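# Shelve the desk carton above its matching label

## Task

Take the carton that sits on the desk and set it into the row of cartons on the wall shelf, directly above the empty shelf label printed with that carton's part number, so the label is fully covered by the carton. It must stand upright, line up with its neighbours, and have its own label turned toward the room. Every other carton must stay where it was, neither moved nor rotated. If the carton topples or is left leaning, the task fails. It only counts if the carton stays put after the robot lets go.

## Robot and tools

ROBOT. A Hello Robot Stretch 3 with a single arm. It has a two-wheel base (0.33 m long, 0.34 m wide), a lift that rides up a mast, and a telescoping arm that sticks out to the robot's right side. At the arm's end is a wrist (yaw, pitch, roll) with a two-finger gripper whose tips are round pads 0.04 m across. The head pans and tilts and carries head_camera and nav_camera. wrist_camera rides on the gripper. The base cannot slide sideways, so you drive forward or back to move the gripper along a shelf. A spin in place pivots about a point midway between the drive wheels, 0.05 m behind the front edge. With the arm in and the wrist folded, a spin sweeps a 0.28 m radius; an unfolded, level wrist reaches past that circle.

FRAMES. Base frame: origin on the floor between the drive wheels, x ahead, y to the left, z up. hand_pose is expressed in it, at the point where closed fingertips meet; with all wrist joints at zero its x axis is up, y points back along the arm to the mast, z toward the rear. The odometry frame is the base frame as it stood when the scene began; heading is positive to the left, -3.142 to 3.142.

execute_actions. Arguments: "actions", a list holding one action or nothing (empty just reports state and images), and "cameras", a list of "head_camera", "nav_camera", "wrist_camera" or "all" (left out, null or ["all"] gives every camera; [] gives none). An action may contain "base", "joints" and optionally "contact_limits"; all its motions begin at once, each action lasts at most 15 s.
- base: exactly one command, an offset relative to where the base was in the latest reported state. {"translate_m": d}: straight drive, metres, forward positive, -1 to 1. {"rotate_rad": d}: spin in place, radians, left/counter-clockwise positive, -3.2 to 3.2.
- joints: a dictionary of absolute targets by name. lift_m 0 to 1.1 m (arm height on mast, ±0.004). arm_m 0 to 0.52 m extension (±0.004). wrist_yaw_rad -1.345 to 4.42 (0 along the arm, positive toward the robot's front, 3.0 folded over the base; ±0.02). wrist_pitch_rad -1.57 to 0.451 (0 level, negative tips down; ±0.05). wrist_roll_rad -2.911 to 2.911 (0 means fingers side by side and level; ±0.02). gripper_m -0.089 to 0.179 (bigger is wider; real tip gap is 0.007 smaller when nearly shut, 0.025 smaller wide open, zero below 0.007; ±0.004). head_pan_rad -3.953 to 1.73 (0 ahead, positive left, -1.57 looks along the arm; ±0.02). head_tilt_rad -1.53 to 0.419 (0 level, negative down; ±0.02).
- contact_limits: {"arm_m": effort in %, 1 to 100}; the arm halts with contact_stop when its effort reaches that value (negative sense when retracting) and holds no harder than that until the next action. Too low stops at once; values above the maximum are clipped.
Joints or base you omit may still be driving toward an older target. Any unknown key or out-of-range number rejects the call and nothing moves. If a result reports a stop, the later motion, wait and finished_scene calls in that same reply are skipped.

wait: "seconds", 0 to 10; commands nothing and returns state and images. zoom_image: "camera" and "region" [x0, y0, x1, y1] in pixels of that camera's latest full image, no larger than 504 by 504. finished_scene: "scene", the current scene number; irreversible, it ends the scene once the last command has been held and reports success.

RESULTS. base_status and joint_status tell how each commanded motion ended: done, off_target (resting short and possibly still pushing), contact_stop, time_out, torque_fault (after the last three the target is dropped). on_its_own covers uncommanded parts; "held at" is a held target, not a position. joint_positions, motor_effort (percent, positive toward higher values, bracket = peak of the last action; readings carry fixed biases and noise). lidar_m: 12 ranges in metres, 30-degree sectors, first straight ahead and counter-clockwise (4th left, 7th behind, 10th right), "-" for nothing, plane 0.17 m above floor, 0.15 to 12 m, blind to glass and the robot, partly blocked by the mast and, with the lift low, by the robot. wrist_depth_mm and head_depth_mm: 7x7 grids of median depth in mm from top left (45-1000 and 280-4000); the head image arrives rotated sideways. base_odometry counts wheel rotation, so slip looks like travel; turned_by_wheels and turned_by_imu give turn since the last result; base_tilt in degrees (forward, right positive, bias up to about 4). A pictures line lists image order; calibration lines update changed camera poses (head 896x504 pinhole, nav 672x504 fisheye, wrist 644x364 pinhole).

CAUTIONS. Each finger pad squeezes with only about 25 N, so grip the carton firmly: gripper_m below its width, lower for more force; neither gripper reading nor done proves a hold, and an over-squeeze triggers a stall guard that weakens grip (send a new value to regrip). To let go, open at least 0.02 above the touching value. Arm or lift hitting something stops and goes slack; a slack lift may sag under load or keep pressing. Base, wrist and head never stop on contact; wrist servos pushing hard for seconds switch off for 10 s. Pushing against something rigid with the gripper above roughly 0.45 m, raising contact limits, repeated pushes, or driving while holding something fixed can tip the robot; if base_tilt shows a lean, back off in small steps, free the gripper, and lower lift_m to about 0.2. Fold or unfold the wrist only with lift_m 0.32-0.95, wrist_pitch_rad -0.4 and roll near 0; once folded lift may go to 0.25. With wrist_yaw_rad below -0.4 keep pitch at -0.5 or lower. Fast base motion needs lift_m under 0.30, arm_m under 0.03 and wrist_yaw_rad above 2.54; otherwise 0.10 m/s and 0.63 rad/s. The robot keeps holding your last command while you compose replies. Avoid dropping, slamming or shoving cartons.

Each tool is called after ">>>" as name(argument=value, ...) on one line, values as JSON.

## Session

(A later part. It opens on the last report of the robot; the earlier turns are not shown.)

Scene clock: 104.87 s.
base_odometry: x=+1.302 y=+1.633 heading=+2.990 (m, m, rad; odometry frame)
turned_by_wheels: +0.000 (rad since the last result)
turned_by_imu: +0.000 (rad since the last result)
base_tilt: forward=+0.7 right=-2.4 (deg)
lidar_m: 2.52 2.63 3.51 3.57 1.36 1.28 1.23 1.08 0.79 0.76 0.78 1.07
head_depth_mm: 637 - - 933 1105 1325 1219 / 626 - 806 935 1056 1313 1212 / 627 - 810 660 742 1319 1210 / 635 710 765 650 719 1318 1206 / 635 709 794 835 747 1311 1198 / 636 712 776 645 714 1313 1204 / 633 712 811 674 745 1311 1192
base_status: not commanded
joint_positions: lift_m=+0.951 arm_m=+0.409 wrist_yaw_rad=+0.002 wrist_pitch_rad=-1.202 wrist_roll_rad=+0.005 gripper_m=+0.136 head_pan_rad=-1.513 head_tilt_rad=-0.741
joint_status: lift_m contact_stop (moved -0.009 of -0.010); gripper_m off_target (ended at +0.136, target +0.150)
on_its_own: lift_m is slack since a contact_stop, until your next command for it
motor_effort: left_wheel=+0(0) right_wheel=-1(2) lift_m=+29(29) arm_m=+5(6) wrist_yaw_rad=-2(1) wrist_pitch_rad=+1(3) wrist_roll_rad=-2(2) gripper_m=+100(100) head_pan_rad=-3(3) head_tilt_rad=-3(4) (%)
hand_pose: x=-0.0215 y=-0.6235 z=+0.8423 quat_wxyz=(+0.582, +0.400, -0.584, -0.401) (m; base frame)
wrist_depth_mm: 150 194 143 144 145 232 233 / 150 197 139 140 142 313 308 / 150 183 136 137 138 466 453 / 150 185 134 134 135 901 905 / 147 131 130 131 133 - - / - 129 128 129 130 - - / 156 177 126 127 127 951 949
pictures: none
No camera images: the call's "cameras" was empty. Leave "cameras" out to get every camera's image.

>>> execute_actions(actions=[{"joints":{"gripper_m":0.152}}], cameras=[])

>>> execute_actions(actions=[{"joints":{"lift_m":1.01}}], cameras=["head_camera"])

Scene clock: 105.43 s.
base_odometry: x=+1.302 y=+1.633 heading=+2.990 (m, m, rad; odometry frame)
turned_by_wheels: +0.000 (rad since the last result)
turned_by_imu: +0.000 (rad since the last result)
base_tilt: forward=+0.6 right=-2.4 (deg)
lidar_m: 2.53 2.61 3.53 3.56 1.36 1.28 1.22 1.09 0.79 0.76 0.78 1.07
head_depth_mm: 636 - - 934 1111 1319 1211 / 625 - 806 936 1051 1320 1214 / 628 - 810 654 742 1329 1210 / 635 709 766 649 718 1317 1200 / 636 711 794 837 747 1314 1201 / 634 712 776 645 713 1319 1192 / 634 713 810 673 745 1321 1196
base_status: not commanded
joint_positions: lift_m=+0.951 arm_m=+0.409 wrist_yaw_rad=+0.002 wrist_pitch_rad=-1.202 wrist_roll_rad=+0.005 gripper_m=+0.152 head_pan_rad=-1.513 head_tilt_rad=-0.741
joint_status: all done
on_its_own: lift_m is slack since a contact_stop, until your next command for it
motor_effort: left_wheel=+0(0) right_wheel=+0(0) lift_m=+29(29) arm_m=+5(5) wrist_yaw_rad=-2(2) wrist_pitch_rad=+1(1) wrist_roll_rad=-2(2) gripper_m=+0(100) head_pan_rad=-4(3) head_tilt_rad=-4(4) (%)
hand_pose: x=-0.0215 y=-0.6236 z=+0.8423 quat_wxyz=(+0.582, +0.399, -0.584, -0.401) (m; base frame)
wrist_depth_mm: 150 197 142 143 144 234 233 / 150 197 138 141 141 309 307 / 150 185 135 137 137 470 467 / 151 185 132 134 135 926 918 / 146 130 130 131 132 - - / - 127 127 128 129 - - / 157 176 125 126 127 940 980
pictures: none
No camera images: the call's "cameras" was empty. Leave "cameras" out to get every camera's image.

Scene clock: 106.80 s.
base_odometry: x=+1.302 y=+1.633 heading=+2.990 (m, m, rad; odometry frame)
turned_by_wheels: +0.000 (rad since the last result)
turned_by_imu: +0.000 (rad since the last result)
base_tilt: forward=+0.7 right=-2.5 (deg)
lidar_m: 2.53 2.62 3.52 3.56 1.36 1.27 1.22 1.08 0.79 0.76 0.78 1.07
head_depth_mm: - 725 808 929 1105 1319 1208 / - 726 808 936 1056 1316 1215 / - 724 792 662 742 1320 1212 / 635 705 776 649 718 1318 1202 / 634 711 780 861 744 1328 1199 / 634 712 776 645 711 1317 1197 / 637 712 808 669 746 1313 1193
base_status: not commanded
joint_positions: lift_m=+1.010 arm_m=+0.409 wrist_yaw_rad=+0.002 wrist_pitch_rad=-1.202 wrist_roll_rad=+0.005 gripper_m=+0.152 head_pan_rad=-1.513 head_tilt_rad=-0.741
joint_status: all done
motor_effort: left_wheel=+0(0) right_wheel=+0(0) lift_m=+39(40) arm_m=+5(5) wrist_yaw_rad=-2(2) wrist_pitch_rad=+1(1) wrist_roll_rad=-2(2) gripper_m=+1(1) head_pan_rad=-3(3) head_tilt_rad=-3(3) (%)
hand_pose: x=-0.0215 y=-0.6236 z=+0.9006 quat_wxyz=(+0.582, +0.399, -0.584, -0.401) (m; base frame)
wrist_depth_mm: 202 210 206 205 214 234 230 / 196 212 201 202 278 312 307 / 192 212 195 198 199 471 462 / 188 212 193 192 196 939 891 / 184 253 187 188 191 - - / - 253 184 184 186 - - / 176 215 180 181 183 - -
pictures: head_camera (sideways: a quarter turn clockwise sets it upright)
camera_calibration (this result's frames):
head_camera: T_world_to_cam=[[-0.0263202, 0.651426, -0.758255, 1.00531], [0.999646, 0.0142272, -0.0224765, 0.0188215], [-0.00385397, -0.758578, -0.65157, 0.800405], [0, 0, 0, 1]] pos_world=[0.0107299, -0.0479853, 1.28423]
Images, in order (width x height): head_camera 896x504.

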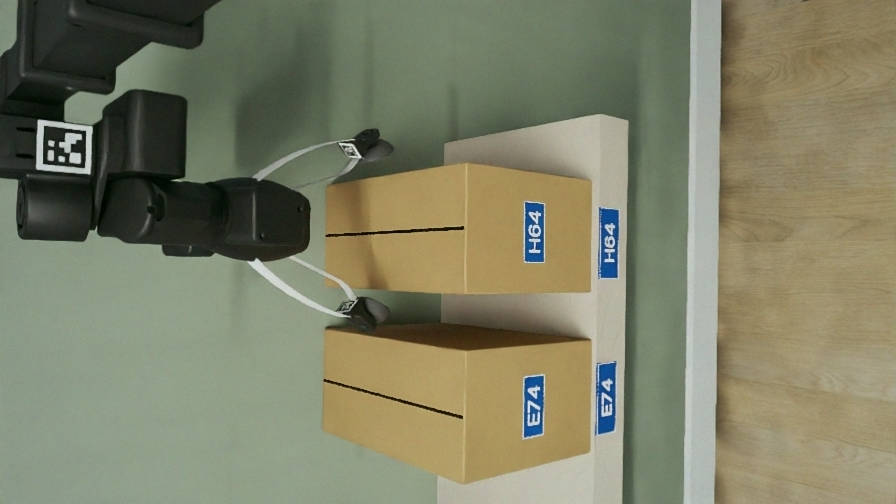

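>>> finished_scene(scene=1)

The scene is finished: the task was done.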